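# Cock a snap trap with three table-mounted arms

## Task

Arm the snap trap. Rotate the hammer across to the far side so the hold-down bar retains it. Tilt the yellow pedal upward until the lip of its catch rests over the end of the bar. The trap must end up lying flat on the table. You may use any number of the arms. Anything that stays in place only because a robot is holding it does not count. Finally release everything and move the arms away.

## Robot and tools

Setup: three identical i2rt Big YAM arms, named arm1, arm2 and arm3. Each has six revolute joints, a two-finger gripper and a wrist camera. All of them are fixed to the tabletop at about z=+0.72 m in the shared scene frame. That frame has its origin on the floor with +z up, and headings are in degrees counter-clockwise from +x. arm1 sits near x=-0.06, y=-0.43 and faces +90. arm2 sits near x=-0.50, y=+0.00 and faces +0. arm3 sits near x=+0.58, y=+0.00 and faces +180. The hand reaches roughly 1.0 m from the joint1 axis. The hand point is midway between the fingertips. The hand's z axis runs along the fingers, and the fingers close along its y axis.

Joints. Every commanded value is an absolute target in radians, or in metres for the gripper. Nothing is an offset. Ranges, with the tolerance for counting as reached:
- joint1_rad: -2.879 to 2.879, ±0.045. Yaw about the foot, positive is CCW seen from above, and 0 points along the foot's facing.
- joint2_rad: 0 to 3.141, ±0.14. Shoulder. At 0 the upper arm lies back, roughly level, and raising the value lifts it and then brings it forward.
- joint3_rad: 0 to 3.019, ±0.09. Elbow. At 0 it is fully folded and larger values open it.
- joint4_rad: -1.692 to 1.57, ±0.055. Hand pitch, positive tips the fingers up.
- joint5_rad: -1.57 to 1.57, ±0.03. Sideways hand swing, positive toward the arm's right.
- joint6_rad: -2.094 to 2.094, ±0.035. Hand roll, positive is clockwise when viewed from behind the hand.
- gripper_m: 0 to 0.093, ±0.003. Fingertip gap. Each pad pushes with up to about 50-62 N, and some grippers push less.
With joint1 and joint6 at 0 and the hand level and pointing ahead, the wrist camera rides on top of the hand looking at the fingertips. Joints move at different speeds, so the path between two postures can curve widely.

Tools.
- execute_actions: takes actions, a list that holds either one action or nothing. One action is an object keyed by any of "arm1", "arm2" or "arm3". Each of those holds {"joints": {...}} with any subset of the seven names above as absolute targets. All named motions begin at once and may finish at different moments. Optionally pass cameras, a list chosen from arm1_cam_wrist, arm2_cam_wrist, arm3_cam_wrist, cam_high, cam_low and all. Leaving it out, or passing null or ["all"], gives every camera, and [] gives none. An empty actions list only reports state and images. Unknown keys, unknown cameras or out-of-range numbers reject the whole call, and then nothing moves. Example: {"arm2": {"joints": {"joint1_rad": 0.3, "gripper_m": 0.05}}}.
- wait: seconds, from 0 to 10. Commands nothing new and returns the same things as an empty action.
- zoom_image: camera (one of the five names) and region [x0, y0, x1, y1] in pixels of that camera's latest full image, measured from its top-left corner. The region can be at most 504 by 504.
- finished_scene: scene, the integer number of the scene being closed. This is final, and its result states whether the task succeeded.

Results. Each result gives every robot's state, including joint_positions, and the images in the order named by the "pictures" line. joint_status reports how each motion of the last accepted action ended:
- off_target: the joint stopped short and may still be pressing.
- contact_stop or time_out: the joint gives up its target and holds where it stopped. A joint after time_out may instead keep a nearby target, at most 0.375, 0.375, 0.113, 0.225, 0.075 and 0.3 rad from where it stands for joints 1-6, and continue pressing. It then moves there by itself if the way frees up.
- not_followed: comes with a "joint command not followed" line, often with a "cause:" line. A built-in self- and arm-collision check blocked that arm's joint targets, but a gripper target in the same action still runs. The blocked targets may be retried on later actions.
An on_its_own section lists what the robots are doing without being commanded in this call. Its "held at" value is the target a joint keeps, not where the joint is. A joint or arm that an action leaves out may still be driving toward an older target. To relieve a pushing joint, send it its reported position. Very small target changes may produce no motion. A joint carrying a load sags. If a result reports a stop, the later execute_actions, wait and finished_scene calls in that same reply are skipped.

Cameras. cam_high and cam_low are fixed in the room and give 896x504 pinhole+radial images. cam_high looks down from about (0.08, 0.44, 2.00), and cam_low looks from about (0.00, 1.14, 1.23). The wrist cameras give 504x504 fisheye images, and their poses come from the arm's joint readings, so they can be less accurate. A result lists any camera whose calibration numbers have changed.

Cautions. The arms do not halt on touch and keep pressing, possibly hard. Strong, sustained pushing heats motors. From 85 °C a MOTOR HOT warning appears. At 100 °C an OVER-TEMPERATURE FAULT drops that whole arm, gripper included, until it cools, and its named keys then read limit_stop_at_motor_heat. After that, resend the targets. The simulation keeps running while you compose a reply, with the last command held. A hard squeeze between two robots ends the run in failure, and a hard collision may also do so. No state line reports arm-to-arm contact, and the collision check does not cover fingers, gripper housings or wrist cameras and can act late. Objects touching robots are fine. Do not knock the trap or anything else out of the work area. Avoid drops, slips, slams and heavy pushing. Arms act independently and do not wait for one another. When finished, open the grippers and pull the arms well away before calling finished_scene.

Each tool is called after "Emit:" by a JSON object that holds its "op" and its "data", one argument or row to a line.

## Session

Emit:
{"op": "execute_actions", "data": {
  "actions": []
}}

Scene clock: 0.00 s.
Motor temperatures (°C, as the motors report them): arm1=[27 25 26 27 28 25] | arm2=[28 26 25 26 27 25] | arm3=[28 27 26 25 27 24]
arm1.joint_positions: joint1_rad=+0.001 joint2_rad=+0.454 joint3_rad=+1.479 joint4_rad=-1.526 joint5_rad=-0.001 joint6_rad=+0.012 gripper_m=+0.095
arm1.joint_status: not commanded
arm1.hand: x=-0.0490 y=-0.3049 z=+1.3467 quat_wxyz=(-0.361, +0.592, -0.624, -0.360) (m; scene frame)
arm2.joint_positions: joint1_rad=+0.010 joint2_rad=+0.437 joint3_rad=+1.449 joint4_rad=-1.521 joint5_rad=+0.000 joint6_rad=-0.007 gripper_m=+0.095
arm2.joint_status: not commanded
arm2.hand: x=-0.3716 y=+0.0075 z=+1.3304 quat_wxyz=(-0.503, +0.019, -0.864, -0.004) (m; scene frame)
arm3.joint_positions: joint1_rad=-0.010 joint2_rad=+0.436 joint3_rad=+1.467 joint4_rad=-1.532 joint5_rad=-0.016 joint6_rad=-0.003 gripper_m=+0.094
arm3.joint_status: not commanded
arm3.hand: x=+0.4609 y=+0.0072 z=+1.2946 quat_wxyz=(-0.010, -0.860, +0.002, +0.510) (m; scene frame)
pictures: arm1_cam_wrist, arm2_cam_wrist, arm3_cam_wrist, cam_high, cam_low
Images, in order (width x height): arm1_cam_wrist 504x504, arm2_cam_wrist 504x504, arm3_cam_wrist 504x504, cam_high 896x504, cam_low 896x504.

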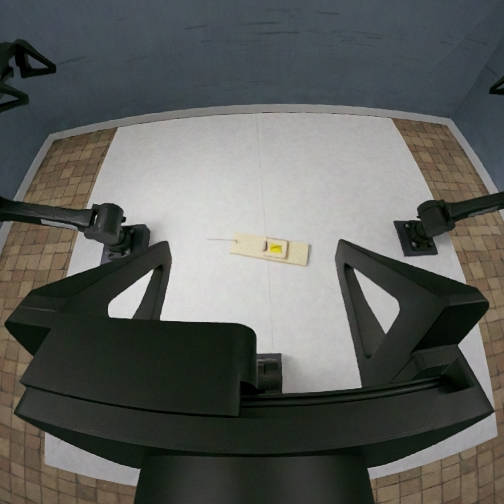

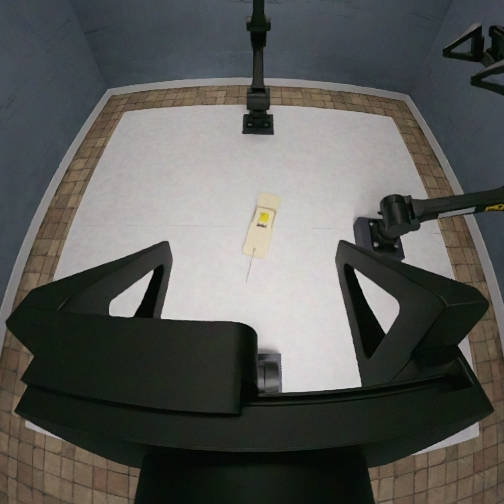

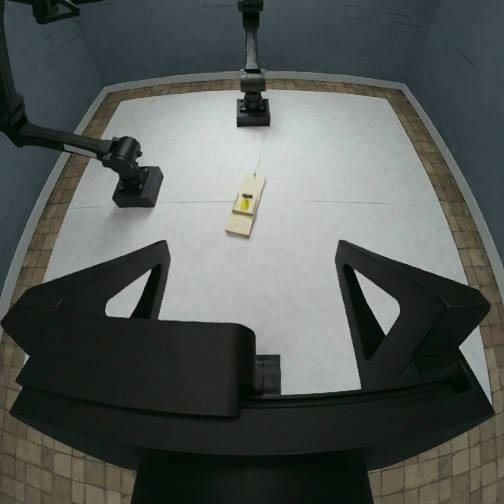

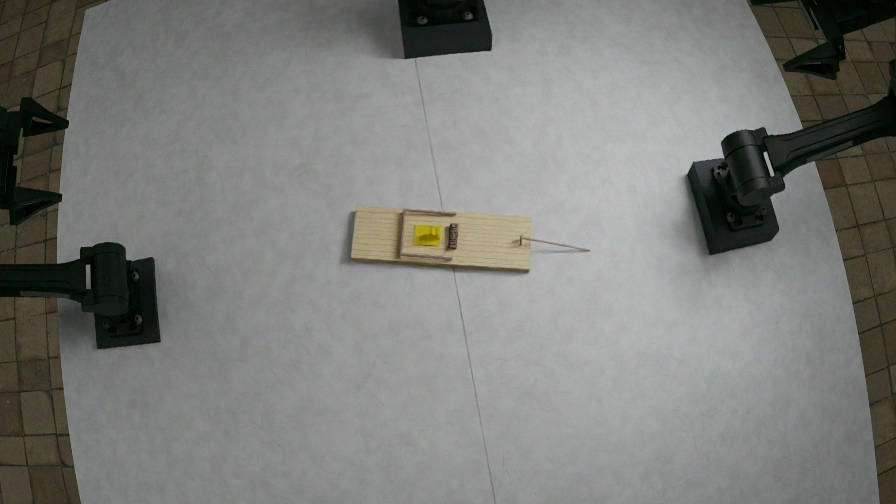

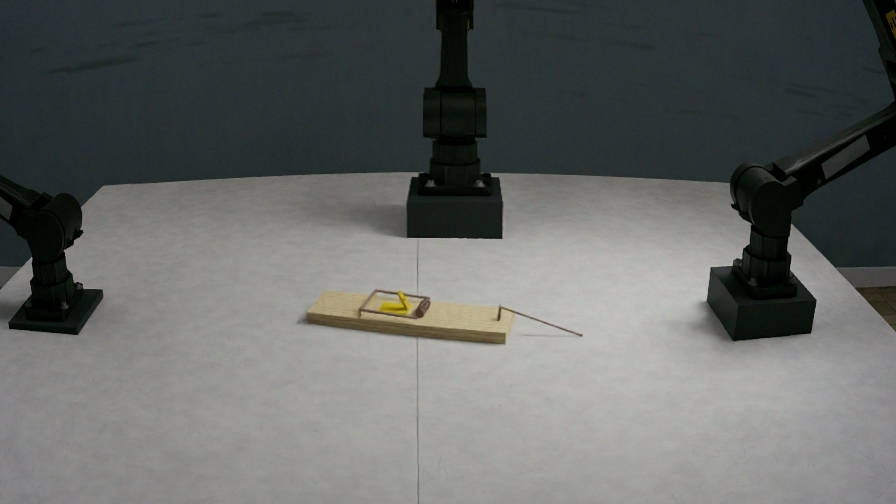

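Emit:
{"op": "zoom_image", "data": {
  "camera": "cam_high",
  "region": [330, 180, 610, 300]
}}

Emit:
{"op": "zoom_image", "data": {
  "camera": "cam_low",
  "region": [295, 260, 595, 360]
}}

Region (330, 180, 610, 300) of cam_high's 896x504 image, scaled by 1.800, with more detail than that image has; it fills the top 216 rows of this view, and the rest is white.

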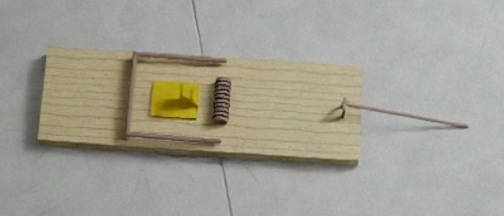

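Region (295, 260, 595, 360) of cam_low's 896x504 image, scaled by 1.680, with more detail than that image has.

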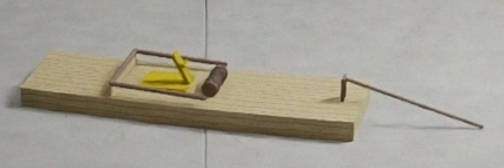

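Emit:
{"op": "zoom_image", "data": {
  "camera": "cam_low",
  "region": [345, 275, 445, 330]
}}

Emit:
{"op": "zoom_image", "data": {
  "camera": "cam_high",
  "region": [390, 200, 480, 270]
}}

Region (345, 275, 445, 330) of cam_low's 896x504 image, scaled by 5.040, with more detail than that image has; it fills the top 277 rows of this view, and the rest is white.

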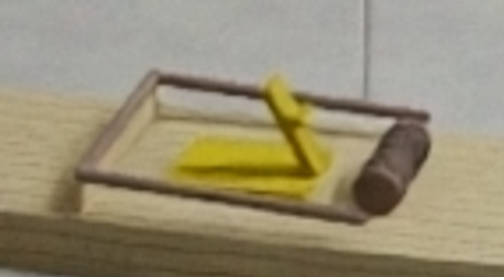

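Region (390, 200, 480, 270) of cam_high's 896x504 image, scaled by 5.600, with more detail than that image has.

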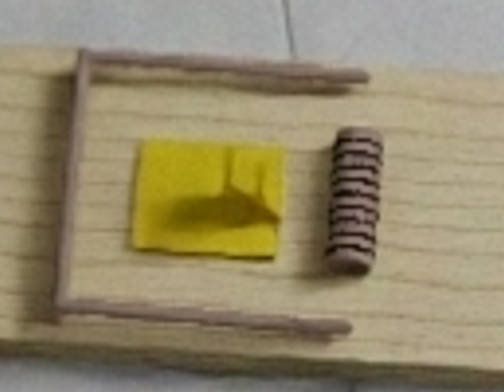

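Emit:
{"op": "execute_actions", "data": {
  "actions": [
    {"arm1":{"joints":{"joint4_rad":-0.9}},"arm2":{"joints":{"joint3_rad":1.0}},"arm3":{"joints":{"joint2_rad":1.0}}}
  ],
  "cameras": []
}}

Scene clock: 56.77 s.
Motor temperatures (°C, as the motors report them): arm1=[27 25 28 27 28 25] | arm2=[28 27 28 26 27 25] | arm3=[28 27 28 25 27 24]
arm1.joint_positions: joint1_rad=+0.001 joint2_rad=+0.454 joint3_rad=+1.479 joint4_rad=-0.923 joint5_rad=-0.001 joint6_rad=+0.012 gripper_m=+0.095
arm1.joint_status: all done
arm1.hand: x=-0.0464 y=-0.2759 z=+1.4899 quat_wxyz=(-0.528, +0.460, -0.488, -0.522) (m; scene frame)
arm2.joint_positions: joint1_rad=+0.010 joint2_rad=+0.436 joint3_rad=+0.999 joint4_rad=-1.521 joint5_rad=+0.000 joint6_rad=-0.007 gripper_m=+0.095
arm2.joint_status: all done
arm2.hand: x=-0.3260 y=+0.0076 z=+1.1283 quat_wxyz=(-0.298, +0.020, -0.954, -0.001) (m; scene frame)
arm3.joint_positions: joint1_rad=-0.010 joint2_rad=+0.997 joint3_rad=+1.467 joint4_rad=-1.532 joint5_rad=-0.016 joint6_rad=-0.003 gripper_m=+0.094
arm3.joint_status: all done
arm3.hand: x=+0.2466 y=+0.0075 z=+1.1768 quat_wxyz=(-0.014, -0.968, +0.003, +0.252) (m; scene frame)
pictures: none
No camera images: the call's "cameras" was empty. Leave "cameras" out to get every camera's image.

Emit:
{"op": "execute_actions", "data": {
  "actions": [
    {"arm1":{"joints":{"joint1_rad":-0.32,"joint2_rad":1.335,"joint3_rad":0.69,"joint4_rad":-0.655,"gripper_m":0.03}},"arm3":{"joints":{"joint1_rad":0.15,"joint2_rad":1.40,"joint3_rad":0.591,"joint4_rad":0.04,"gripper_m":0}}}
  ]
}}

Scene clock: 97.47 s.
Motor temperatures (°C, as the motors report them): arm1=[27 25 28 27 28 25] | arm2=[28 26 29 26 27 25] | arm3=[28 27 30 25 27 24]
arm1.joint_positions: joint1_rad=-0.318 joint2_rad=+1.325 joint3_rad=+0.694 joint4_rad=-0.657 joint5_rad=-0.001 joint6_rad=+0.012 gripper_m=+0.030
arm1.joint_status: all done
arm1.hand: x=+0.0701 y=-0.0806 z=+0.8323 quat_wxyz=(-0.110, +0.560, -0.816, -0.085) (m; scene frame)
arm2.joint_positions: joint1_rad=+0.010 joint2_rad=+0.436 joint3_rad=+0.999 joint4_rad=-1.521 joint5_rad=+0.000 joint6_rad=-0.007 gripper_m=+0.095
arm2.joint_status: not commanded
arm2.hand: x=-0.3260 y=+0.0076 z=+1.1283 quat_wxyz=(-0.298, +0.020, -0.954, -0.001) (m; scene frame)
arm3.joint_positions: joint1_rad=+0.146 joint2_rad=+1.413 joint3_rad=+0.592 joint4_rad=+0.019 joint5_rad=-0.016 joint6_rad=-0.003 gripper_m=+0.001
arm3.joint_status: all done
arm3.hand: x=+0.1248 y=-0.0688 z=+0.7931 quat_wxyz=(-0.041, -0.924, -0.070, +0.374) (m; scene frame)
pictures: arm1_cam_wrist, arm2_cam_wrist, arm3_cam_wrist, cam_high, cam_low
camera_calibration (this result's frames):
arm1_cam_wrist: T_world_to_cam=[[0.930452, -0.366358, -0.00642299, -0.0867985], [-0.342596, -0.876054, 0.339349, -0.324185], [-0.12995, -0.313548, -0.940639, 0.892579], [0, 0, 0, 1]] pos_world=[0.0856878, -0.0359372, 0.949049]
arm2_cam_wrist: T_world_to_cam=[[0.0263109, -0.999653, -0.00133085, 0.0168514], [-0.999569, -0.0263259, 0.0129767, -0.331372], [-0.0130072, 0.000988846, -0.999915, 1.25045], [0, 0, 0, 1]] pos_world=[-0.315408, 0.00688534, 1.25466]
arm3_cam_wrist: T_world_to_cam=[[-0.153596, 0.98804, -0.0135817, 0.0969012], [0.978028, 0.15005, -0.144726, 0.0120407], [-0.140957, -0.0355125, -0.989379, 0.923247], [0, 0, 0, 1]] pos_world=[0.133246, -0.0647622, 0.9165]
Images, in order (width x height): arm1_cam_wrist 504x504, arm2_cam_wrist 504x504, arm3_cam_wrist 504x504, cam_high 896x504, cam_low 896x504.

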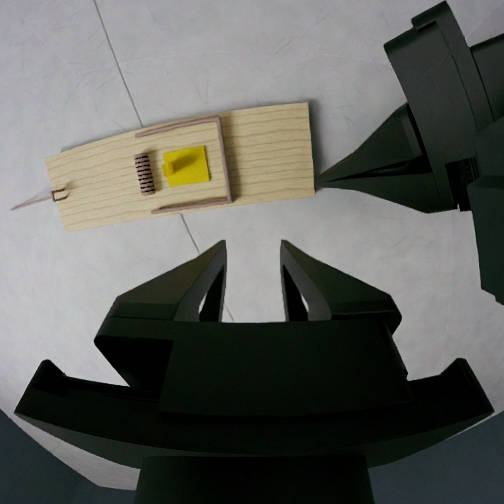

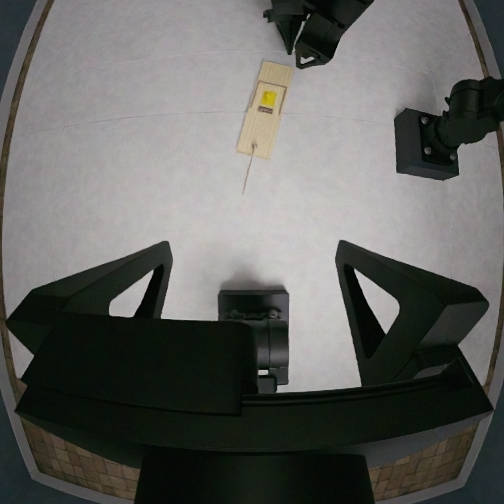

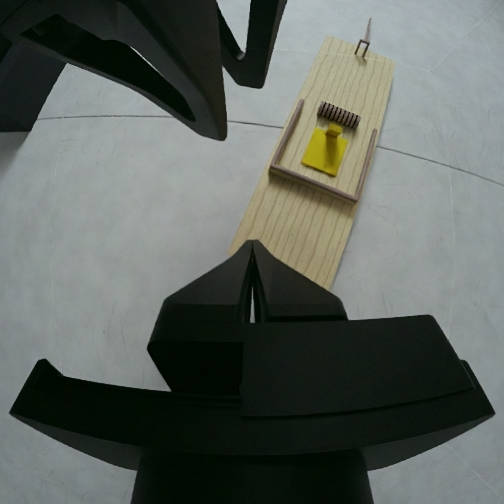

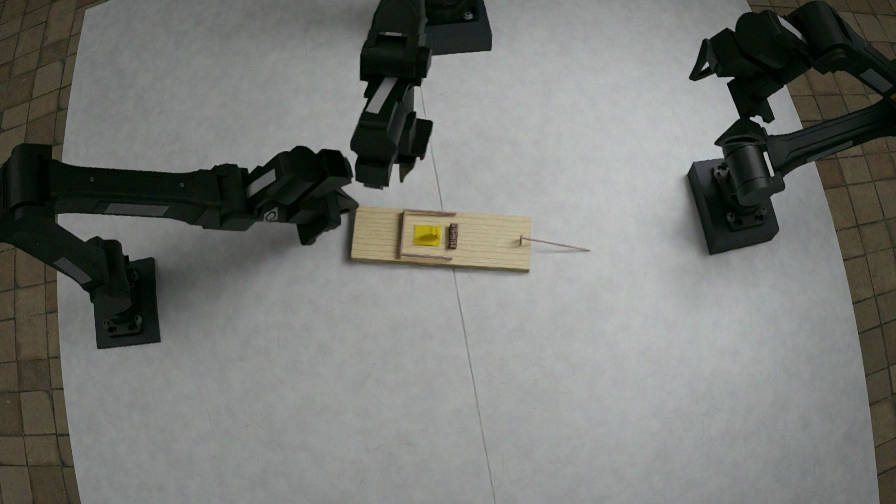

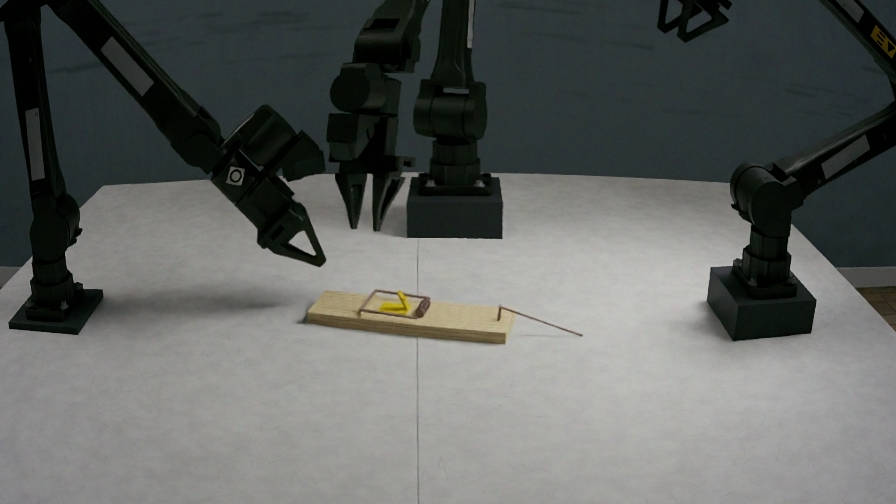

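Emit:
{"op": "execute_actions", "data": {
  "actions": [
    {"arm1":{"joints":{"joint1_rad":-0.262,"joint2_rad":1.484,"joint3_rad":0.52,"joint4_rad":-0.036,"joint6_rad":-0.1,"gripper_m":0.024}},"arm3":{"joints":{"joint1_rad":0.06,"joint2_rad":1.57,"joint3_rad":0.46,"joint4_rad":0.525}}}
  ],
  "cameras": ["arm1_cam_wrist","arm3_cam_wrist","cam_low","cam_high"]
}}

Scene clock: 142.40 s.
Motor temperatures (°C, as the motors report them): arm1=[27 25 28 27 28 25] | arm2=[28 26 30 26 27 25] | arm3=[28 27 29 25 27 24]
arm1.joint_positions: joint1_rad=-0.263 joint2_rad=+1.494 joint3_rad=+0.510 joint4_rad=-0.055 joint5_rad=-0.001 joint6_rad=-0.092 gripper_m=+0.024
arm1.joint_status: all done
arm1.hand: x=+0.0572 y=-0.0513 z=+0.7626 quat_wxyz=(-0.214, +0.607, -0.750, -0.150) (m; scene frame)
arm2.joint_positions: joint1_rad=+0.010 joint2_rad=+0.436 joint3_rad=+0.999 joint4_rad=-1.521 joint5_rad=+0.000 joint6_rad=-0.007 gripper_m=+0.095
arm2.joint_status: not commanded
arm2.hand: x=-0.3260 y=+0.0076 z=+1.1283 quat_wxyz=(-0.298, +0.020, -0.954, -0.001) (m; scene frame)
arm3.joint_positions: joint1_rad=+0.067 joint2_rad=+1.575 joint3_rad=+0.456 joint4_rad=+0.503 joint5_rad=-0.018 joint6_rad=-0.003 gripper_m=+0.001
arm3.joint_status: all done
arm3.hand: x=+0.1223 y=-0.0334 z=+0.7571 quat_wxyz=(-0.030, -0.887, -0.032, +0.460) (m; scene frame)
pictures: arm1_cam_wrist, arm3_cam_wrist, cam_high, cam_low
camera_calibration (this result's frames):
arm1_cam_wrist: T_world_to_cam=[[0.972668, -0.228531, 0.0411272, -0.0960977], [-0.231544, -0.967902, 0.0977395, -0.106093], [0.0174706, -0.104591, -0.994362, 0.87773], [0, 0, 0, 1]] pos_world=[0.0535716, -0.032846, 0.887103]
arm3_cam_wrist: T_world_to_cam=[[-0.0761623, 0.997, -0.0138061, 0.0520792], [0.94343, 0.0675749, -0.324612, 0.141631], [-0.322706, -0.0377483, -0.945746, 0.877567], [0, 0, 0, 1]] pos_world=[0.153543, -0.0283669, 0.87665]
Images, in order (width x height): arm1_cam_wrist 504x504, arm3_cam_wrist 504x504, cam_high 896x504, cam_low 896x504.

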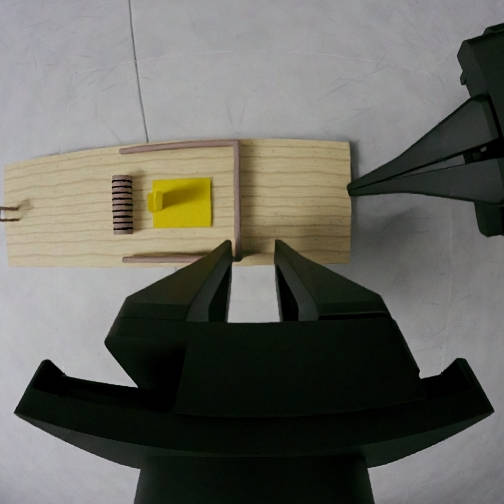

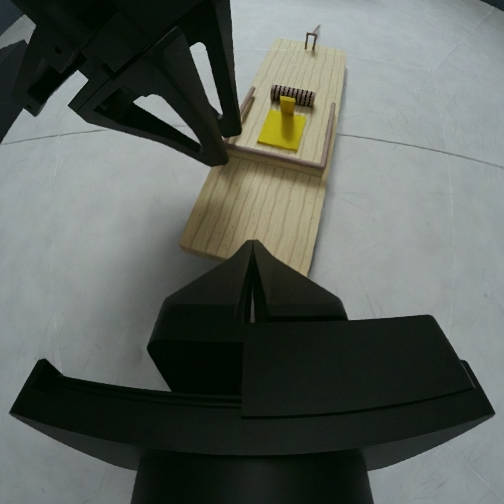

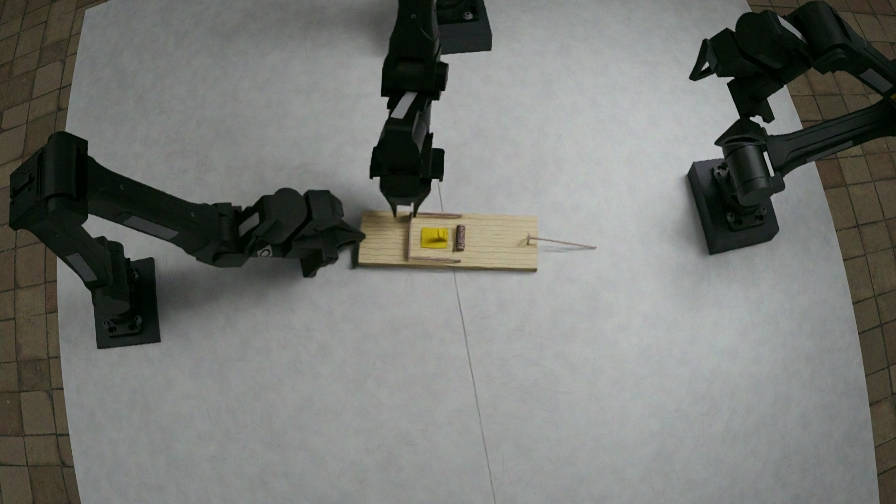

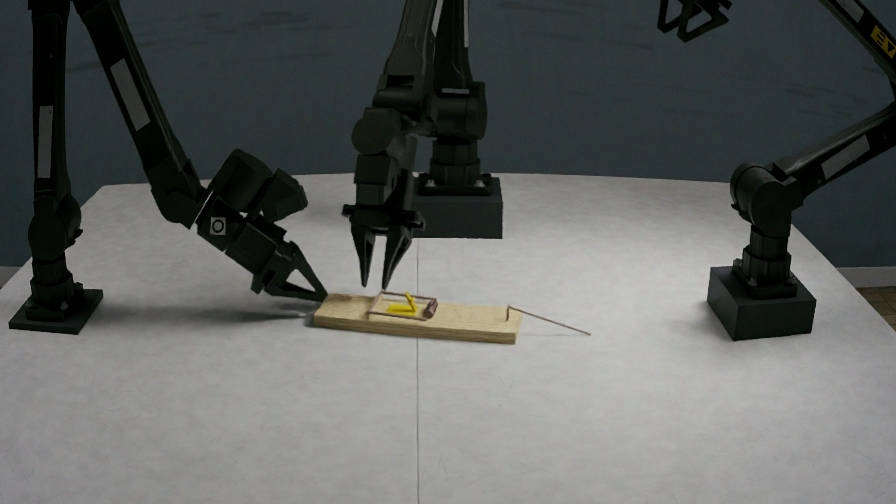

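Emit:
{"op": "execute_actions", "data": {
  "actions": [
    {"arm1":{"joints":{"joint1_rad":-0.232,"joint3_rad":0.56,"joint6_rad":-0.04}},"arm3":{"joints":{"joint3_rad":0.53}}}
  ],
  "cameras": []
}}

Emit:
{"op": "execute_actions", "data": {
  "actions": [
    {"arm1":{"joints":{"joint2_rad":1.53}},"arm3":{"joints":{"joint2_rad":1.66}}}
  ],
  "cameras": ["arm1_cam_wrist","arm3_cam_wrist","cam_low"]
}}

Scene clock: 159.43 s.
Motor temperatures (°C, as the motors report them): arm1=[27 26 28 27 28 25] | arm2=[28 26 30 26 27 25] | arm3=[28 27 28 25 27 24]
arm1.joint_positions: joint1_rad=-0.237 joint2_rad=+1.494 joint3_rad=+0.517 joint4_rad=-0.055 joint5_rad=-0.001 joint6_rad=-0.048 gripper_m=+0.024
arm1.joint_status: all done
arm1.hand: x=+0.0483 y=-0.0447 z=+0.7651 quat_wxyz=(-0.211, +0.600, -0.755, -0.159) (m; scene frame)
arm2.joint_positions: joint1_rad=+0.010 joint2_rad=+0.436 joint3_rad=+0.999 joint4_rad=-1.521 joint5_rad=+0.000 joint6_rad=-0.007 gripper_m=+0.095
arm2.joint_status: not commanded
arm2.hand: x=-0.3260 y=+0.0076 z=+1.1283 quat_wxyz=(-0.298, +0.020, -0.954, -0.001) (m; scene frame)
arm3.joint_positions: joint1_rad=+0.067 joint2_rad=+1.575 joint3_rad=+0.494 joint4_rad=+0.505 joint5_rad=-0.018 joint6_rad=-0.003 gripper_m=+0.001
arm3.joint_status: all done
arm3.hand: x=+0.1038 y=-0.0344 z=+0.7719 quat_wxyz=(-0.030, -0.878, -0.032, +0.477) (m; scene frame)
pictures: none
No camera images: the call's "cameras" was empty. Leave "cameras" out to get every camera's image.

Scene clock: 160.13 s.
Motor temperatures (°C, as the motors report them): arm1=[27 26 29 27 28 25] | arm2=[28 26 30 26 27 25] | arm3=[28 27 28 25 27 24]
arm1.joint_positions: joint1_rad=-0.237 joint2_rad=+1.519 joint3_rad=+0.521 joint4_rad=-0.051 joint5_rad=-0.001 joint6_rad=-0.047 gripper_m=+0.024
arm1.joint_status: all done
arm1.hand: x=+0.0479 y=-0.0454 z=+0.7577 quat_wxyz=(-0.205, +0.601, -0.757, -0.155) (m; scene frame)
arm2.joint_positions: joint1_rad=+0.010 joint2_rad=+0.436 joint3_rad=+0.999 joint4_rad=-1.521 joint5_rad=+0.000 joint6_rad=-0.007 gripper_m=+0.095
arm2.joint_status: not commanded
arm2.hand: x=-0.3260 y=+0.0076 z=+1.1283 quat_wxyz=(-0.298, +0.020, -0.954, -0.001) (m; scene frame)
arm3.joint_positions: joint1_rad=+0.067 joint2_rad=+1.641 joint3_rad=+0.509 joint4_rad=+0.524 joint5_rad=-0.018 joint6_rad=-0.003 gripper_m=+0.001
arm3.joint_status: all done
arm3.hand: x=+0.1013 y=-0.0349 z=+0.7508 quat_wxyz=(-0.030, -0.885, -0.032, +0.463) (m; scene frame)
pictures: arm1_cam_wrist, arm3_cam_wrist, cam_low
camera_calibration (this result's frames):
arm1_cam_wrist: T_world_to_cam=[[0.970337, -0.241128, 0.0174097, -0.0679913], [-0.241597, -0.964576, 0.10594, -0.107558], [-0.00875205, -0.107003, -0.99422, 0.874703], [0, 0, 0, 1]] pos_world=[0.0476442, -0.0265464, 0.882225]
arm3_cam_wrist: T_world_to_cam=[[-0.0761546, 0.997001, -0.0137484, 0.051865], [0.941191, 0.0673258, -0.331099, 0.1646], [-0.32918, -0.0381546, -0.943496, 0.863771], [0, 0, 0, 1]] pos_world=[0.133366, -0.0298346, 0.870177]
Images, in order (width x height): arm1_cam_wrist 504x504, arm3_cam_wrist 504x504, cam_low 896x504.

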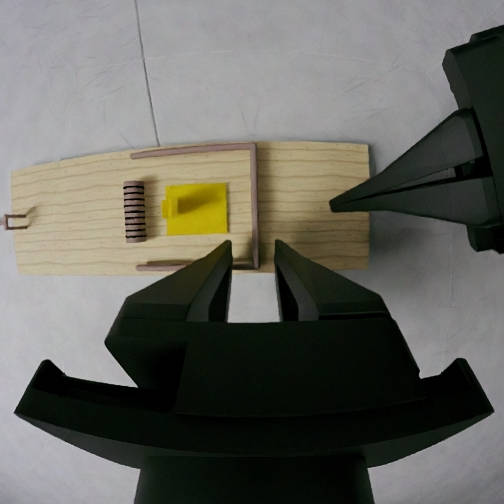

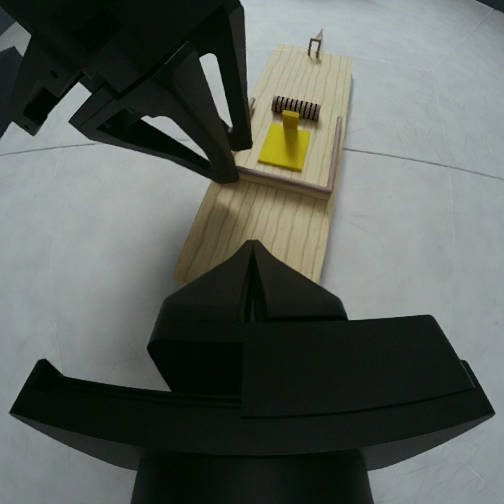

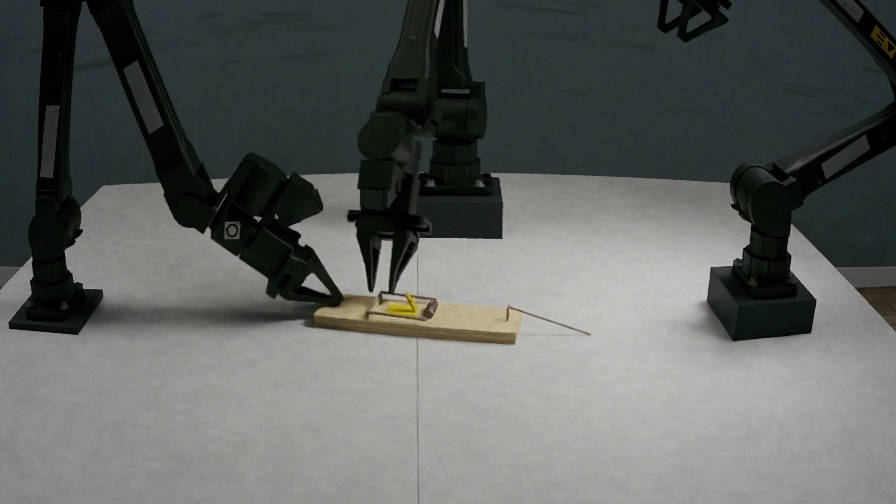

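Emit:
{"op": "execute_actions", "data": {
  "actions": [
    {"arm1":{"joints":{"joint3_rad":0.595,"joint2_rad":1.56}},"arm3":{"joints":{"joint2_rad":1.70,"joint4_rad":0.48}}}
  ],
  "cameras": []
}}

Emit:
{"op": "execute_actions", "data": {
  "actions": [],
  "cameras": ["arm1_cam_wrist","arm3_cam_wrist","cam_low"]
}}

Scene clock: 189.97 s.
Motor temperatures (°C, as the motors report them): arm1=[27 26 30 27 28 25] | arm2=[28 26 30 26 27 25] | arm3=[28 27 29 25 27 24]
arm1.joint_positions: joint1_rad=-0.237 joint2_rad=+1.552 joint3_rad=+0.557 joint4_rad=-0.051 joint5_rad=-0.001 joint6_rad=-0.047 gripper_m=+0.024
arm1.joint_status: all done
arm1.hand: x=+0.0517 y=-0.0319 z=+0.7566 quat_wxyz=(-0.206, +0.601, -0.757, -0.155) (m; scene frame)
arm2.joint_positions: joint1_rad=+0.010 joint2_rad=+0.436 joint3_rad=+0.999 joint4_rad=-1.521 joint5_rad=+0.000 joint6_rad=-0.007 gripper_m=+0.095
arm2.joint_status: not commanded
arm2.hand: x=-0.3260 y=+0.0076 z=+1.1283 quat_wxyz=(-0.298, +0.020, -0.954, -0.001) (m; scene frame)
arm3.joint_positions: joint1_rad=+0.067 joint2_rad=+1.655 joint3_rad=+0.526 joint4_rad=+0.519 joint5_rad=-0.018 joint6_rad=-0.003 gripper_m=+0.001
arm3.joint_status: all done
arm3.hand: x=+0.0948 y=-0.0354 z=+0.7498 quat_wxyz=(-0.030, -0.886, -0.032, +0.462) (m; scene frame)
pictures: none
No camera images: the call's "cameras" was empty. Leave "cameras" out to get every camera's image.

Scene clock: 189.97 s.
Motor temperatures (°C, as the motors report them): arm1=[27 26 30 27 28 25] | arm2=[28 26 30 26 27 25] | arm3=[28 27 29 25 27 24]
arm1.joint_positions: joint1_rad=-0.237 joint2_rad=+1.552 joint3_rad=+0.557 joint4_rad=-0.051 joint5_rad=-0.001 joint6_rad=-0.047 gripper_m=+0.024
arm1.joint_status: all done
arm1.hand: x=+0.0517 y=-0.0319 z=+0.7566 quat_wxyz=(-0.206, +0.601, -0.757, -0.155) (m; scene frame)
arm2.joint_positions: joint1_rad=+0.010 joint2_rad=+0.436 joint3_rad=+0.999 joint4_rad=-1.521 joint5_rad=+0.000 joint6_rad=-0.007 gripper_m=+0.095
arm2.joint_status: not commanded
arm2.hand: x=-0.3260 y=+0.0076 z=+1.1283 quat_wxyz=(-0.298, +0.020, -0.954, -0.001) (m; scene frame)
arm3.joint_positions: joint1_rad=+0.067 joint2_rad=+1.655 joint3_rad=+0.526 joint4_rad=+0.519 joint5_rad=-0.018 joint6_rad=-0.003 gripper_m=+0.001
arm3.joint_status: all done
arm3.hand: x=+0.0948 y=-0.0354 z=+0.7498 quat_wxyz=(-0.030, -0.886, -0.032, +0.462) (m; scene frame)
pictures: arm1_cam_wrist, arm3_cam_wrist, cam_low
camera_calibration (this result's frames):
arm1_cam_wrist: T_world_to_cam=[[0.97032, -0.24119, 0.0174781, -0.0684318], [-0.241686, -0.964801, 0.103664, -0.091801], [-0.00813996, -0.104812, -0.994459, 0.875288], [0, 0, 0, 1]] pos_world=[0.0513386, -0.0133343, 0.88115]
arm3_cam_wrist: T_world_to_cam=[[-0.0761554, 0.997001, -0.0137548, 0.0518167], [0.941442, 0.0673536, -0.330379, 0.169822], [-0.328462, -0.0381095, -0.943748, 0.860814], [0, 0, 0, 1]] pos_world=[0.126813, -0.0302942, 0.86921]
Images, in order (width x height): arm1_cam_wrist 504x504, arm3_cam_wrist 504x504, cam_low 896x504.

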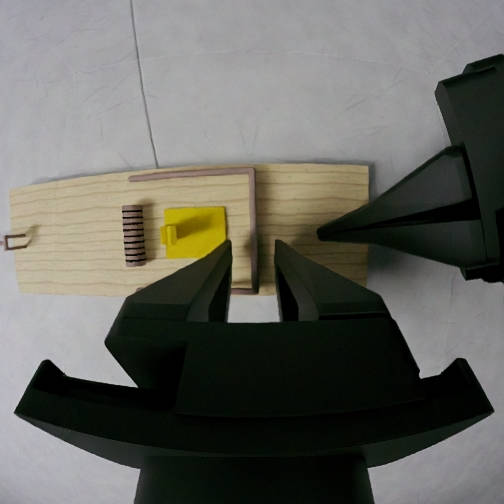

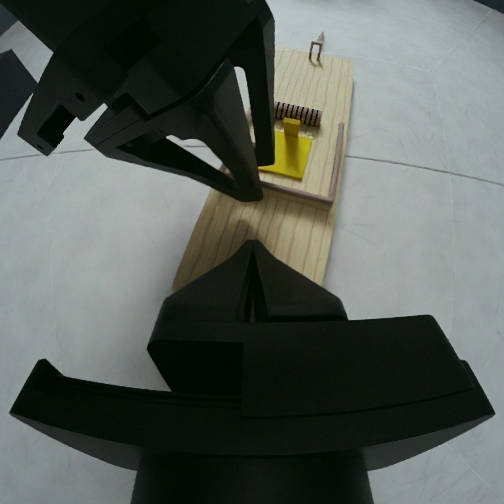

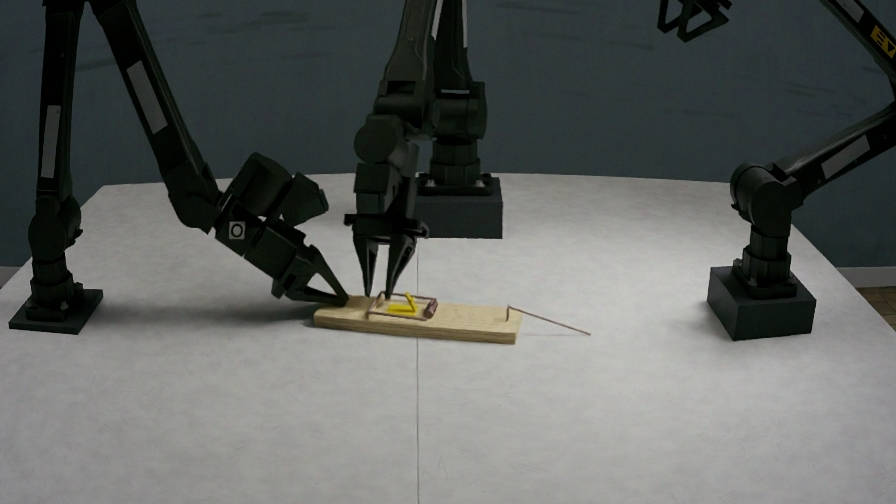

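Emit:
{"op": "execute_actions", "data": {
  "actions": [
    {"arm1":{"joints":{"joint3_rad":0.545,"joint2_rad":1.575}}}
  ],
  "cameras": ["arm1_cam_wrist","arm3_cam_wrist","cam_low"]
}}

Emit:
{"op": "zoom_image", "data": {
  "camera": "cam_low",
  "region": [320, 250, 460, 330]
}}

Scene clock: 198.13 s.
Motor temperatures (°C, as the motors report them): arm1=[27 26 30 27 28 25] | arm2=[28 26 30 26 27 25] | arm3=[28 27 29 25 27 24]
arm1.joint_positions: joint1_rad=-0.237 joint2_rad=+1.564 joint3_rad=+0.557 joint4_rad=-0.051 joint5_rad=-0.001 joint6_rad=-0.047 gripper_m=+0.024
arm1.joint_status: all done
arm1.hand: x=+0.0511 y=-0.0337 z=+0.7520 quat_wxyz=(-0.201, +0.601, -0.758, -0.152) (m; scene frame)
arm2.joint_positions: joint1_rad=+0.010 joint2_rad=+0.436 joint3_rad=+0.999 joint4_rad=-1.521 joint5_rad=+0.000 joint6_rad=-0.007 gripper_m=+0.095
arm2.joint_status: not commanded
arm2.hand: x=-0.3260 y=+0.0076 z=+1.1283 quat_wxyz=(-0.298, +0.020, -0.954, -0.001) (m; scene frame)
arm3.joint_positions: joint1_rad=+0.067 joint2_rad=+1.655 joint3_rad=+0.526 joint4_rad=+0.519 joint5_rad=-0.018 joint6_rad=-0.003 gripper_m=+0.001
arm3.joint_status: not commanded
arm3.hand: x=+0.0948 y=-0.0354 z=+0.7498 quat_wxyz=(-0.030, -0.886, -0.032, +0.462) (m; scene frame)
pictures: arm1_cam_wrist, arm3_cam_wrist, cam_low
camera_calibration (this result's frames):
arm1_cam_wrist: T_world_to_cam=[[0.970406, -0.240871, 0.0171231, -0.0679732], [-0.241214, -0.963585, 0.115414, -0.101986], [-0.0113002, -0.116128, -0.99317, 0.869319], [0, 0, 0, 1]] pos_world=[0.0511847, -0.0136919, 0.876316]
arm3_cam_wrist: T_world_to_cam=[[-0.0761554, 0.997001, -0.0137548, 0.0518167], [0.941442, 0.0673536, -0.330379, 0.169822], [-0.328462, -0.0381095, -0.943748, 0.860814], [0, 0, 0, 1]] pos_world=[0.126813, -0.0302942, 0.86921]
Images, in order (width x height): arm1_cam_wrist 504x504, arm3_cam_wrist 504x504, cam_low 896x504.

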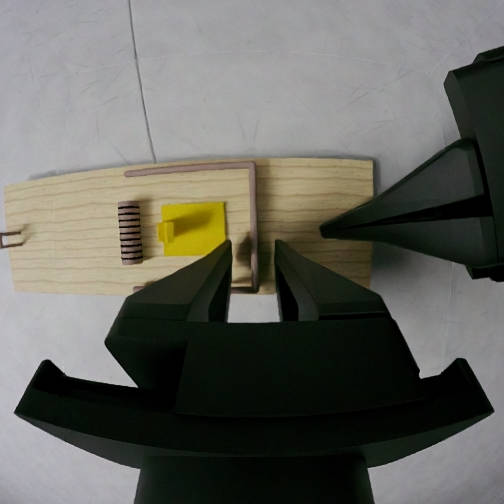

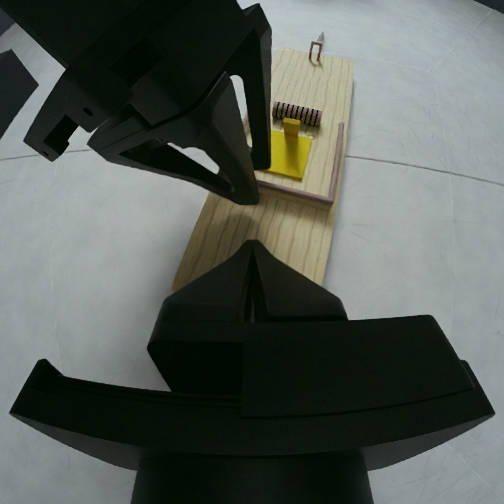

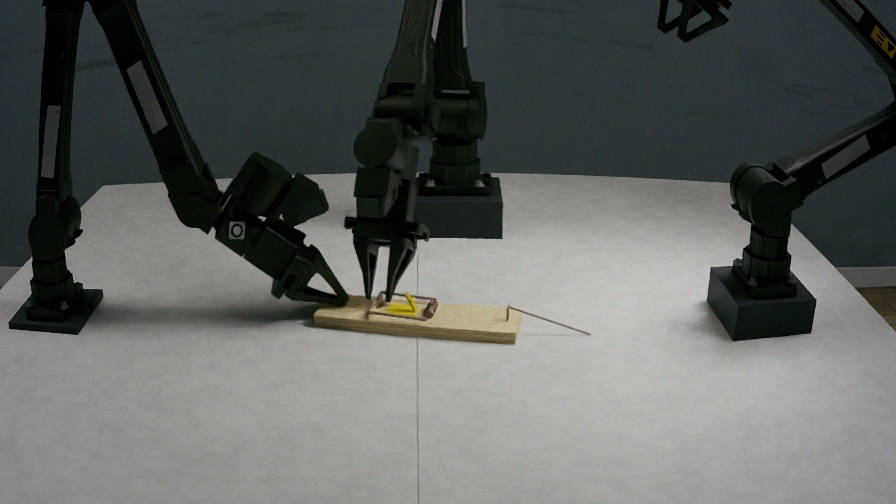

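Region (320, 250, 460, 330) of cam_low's 896x504 image, scaled by 3.600, with more detail than that image has; it fills the top 288 rows of this view, and the rest is white.

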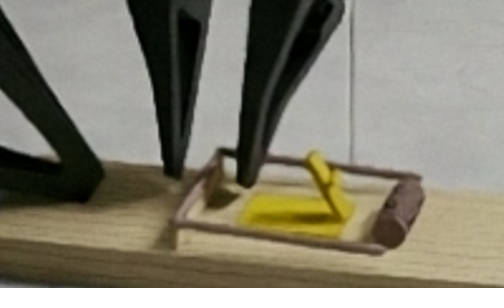

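Emit:
{"op": "execute_actions", "data": {
  "actions": [
    {"arm1":{"joints":{"joint3_rad":0.515}}}
  ],
  "cameras": ["arm1_cam_wrist","arm3_cam_wrist","cam_low"]
}}

Emit:
{"op": "zoom_image", "data": {
  "camera": "cam_low",
  "region": [320, 250, 460, 330]
}}

Scene clock: 203.97 s.
Motor temperatures (°C, as the motors report them): arm1=[27 26 29 27 28 25] | arm2=[28 26 30 26 27 25] | arm3=[28 27 28 25 27 24]
arm1.joint_positions: joint1_rad=-0.237 joint2_rad=+1.564 joint3_rad=+0.542 joint4_rad=-0.036 joint5_rad=-0.001 joint6_rad=-0.044 gripper_m=+0.024
arm1.joint_status: all done
arm1.hand: x=+0.0498 y=-0.0383 z=+0.7491 quat_wxyz=(-0.201, +0.601, -0.759, -0.152) (m; scene frame)
arm2.joint_positions: joint1_rad=+0.010 joint2_rad=+0.436 joint3_rad=+0.999 joint4_rad=-1.521 joint5_rad=+0.000 joint6_rad=-0.007 gripper_m=+0.095
arm2.joint_status: not commanded
arm2.hand: x=-0.3260 y=+0.0076 z=+1.1283 quat_wxyz=(-0.298, +0.020, -0.954, -0.001) (m; scene frame)
arm3.joint_positions: joint1_rad=+0.067 joint2_rad=+1.655 joint3_rad=+0.526 joint4_rad=+0.519 joint5_rad=-0.018 joint6_rad=-0.003 gripper_m=+0.001
arm3.joint_status: not commanded
arm3.hand: x=+0.0948 y=-0.0354 z=+0.7498 quat_wxyz=(-0.030, -0.886, -0.032, +0.462) (m; scene frame)
pictures: arm1_cam_wrist, arm3_cam_wrist, cam_low
camera_calibration (this result's frames):
arm1_cam_wrist: T_world_to_cam=[[0.969941, -0.242814, 0.0160067, -0.0669615], [-0.243014, -0.963133, 0.115407, -0.106362], [-0.0126059, -0.115828, -0.993189, 0.865989], [0, 0, 0, 1]] pos_world=[0.0500178, -0.0183939, 0.873438]
arm3_cam_wrist: T_world_to_cam=[[-0.0764675, 0.996974, -0.0139726, 0.0520742], [0.941424, 0.0675765, -0.330384, 0.169835], [-0.32844, -0.0384178, -0.943743, 0.860798], [0, 0, 0, 1]] pos_world=[0.126816, -0.0303235, 0.869211]
Images, in order (width x height): arm1_cam_wrist 504x504, arm3_cam_wrist 504x504, cam_low 896x504.

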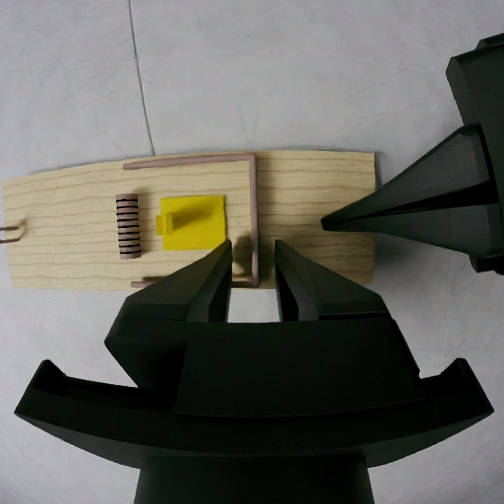

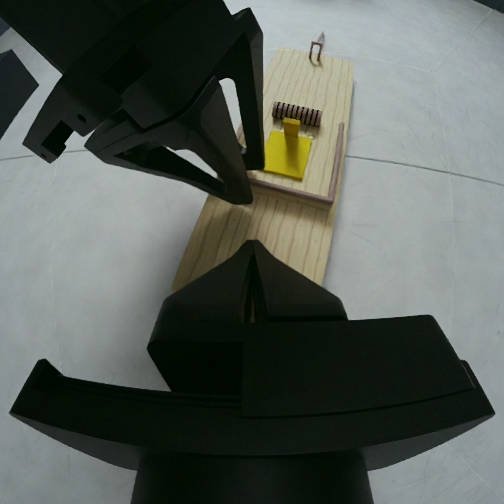

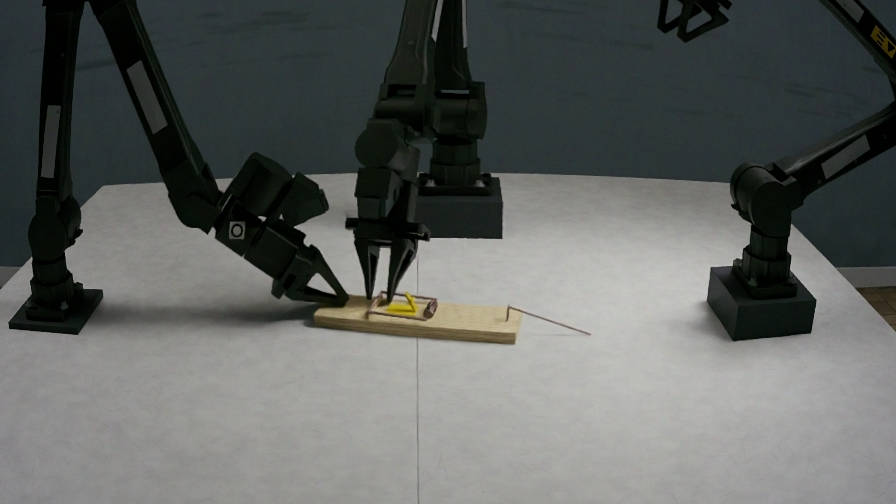

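Region (320, 250, 460, 330) of cam_low's 896x504 image, scaled by 3.600, with more detail than that image has; it fills the top 288 rows of this view, and the rest is white.

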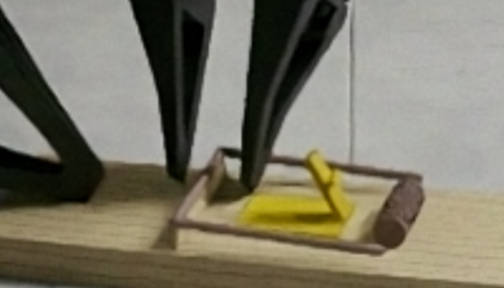

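Emit:
{"op": "execute_actions", "data": {
  "actions": [
    {"arm1":{"joints":{"joint3_rad":0.49,"joint2_rad":1.585}}}
  ],
  "cameras": ["arm1_cam_wrist","cam_low"]
}}

Emit:
{"op": "zoom_image", "data": {
  "camera": "cam_low",
  "region": [320, 250, 460, 330]
}}

Scene clock: 212.90 s.
Motor temperatures (°C, as the motors report them): arm1=[27 26 28 27 28 25] | arm2=[28 26 30 26 27 25] | arm3=[28 27 28 25 27 24]
arm1.joint_positions: joint1_rad=-0.237 joint2_rad=+1.563 joint3_rad=+0.532 joint4_rad=-0.017 joint5_rad=-0.001 joint6_rad=-0.041 gripper_m=+0.024
arm1.joint_status: all done
arm1.hand: x=+0.0495 y=-0.0393 z=+0.7485 quat_wxyz=(-0.204, +0.599, -0.759, -0.156) (m; scene frame)
arm2.joint_positions: joint1_rad=+0.010 joint2_rad=+0.436 joint3_rad=+0.999 joint4_rad=-1.521 joint5_rad=+0.000 joint6_rad=-0.007 gripper_m=+0.095
arm2.joint_status: not commanded
arm2.hand: x=-0.3260 y=+0.0076 z=+1.1283 quat_wxyz=(-0.298, +0.020, -0.954, -0.001) (m; scene frame)
arm3.joint_positions: joint1_rad=+0.067 joint2_rad=+1.655 joint3_rad=+0.526 joint4_rad=+0.519 joint5_rad=-0.018 joint6_rad=-0.003 gripper_m=+0.001
arm3.joint_status: not commanded
arm3.hand: x=+0.0948 y=-0.0354 z=+0.7498 quat_wxyz=(-0.030, -0.886, -0.032, +0.462) (m; scene frame)
pictures: arm1_cam_wrist, cam_low
camera_calibration (this result's frames):
arm1_cam_wrist: T_world_to_cam=[[0.969169, -0.245967, 0.0145805, -0.0659355], [-0.24611, -0.963478, 0.105547, -0.0997851], [-0.0119131, -0.105881, -0.994307, 0.866491], [0, 0, 0, 1]] pos_world=[0.0496671, -0.0206134, 0.873052]
Images, in order (width x height): arm1_cam_wrist 504x504, cam_low 896x504.

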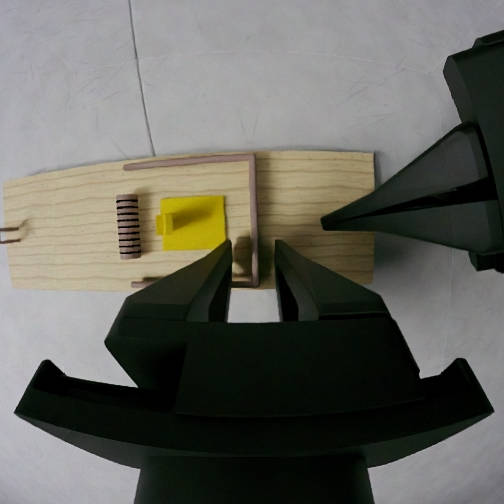

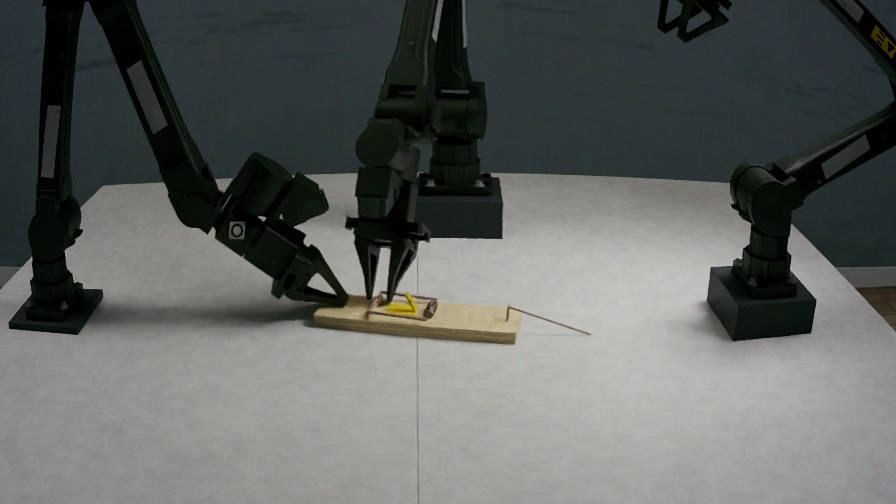

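Region (320, 250, 460, 330) of cam_low's 896x504 image, scaled by 3.600, with more detail than that image has; it fills the top 288 rows of this view, and the rest is white.

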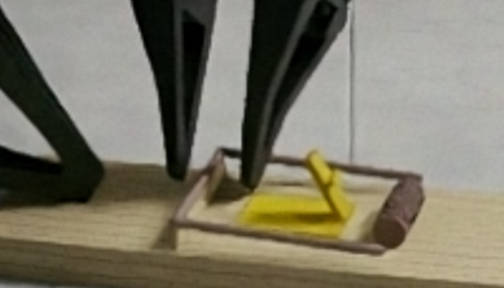

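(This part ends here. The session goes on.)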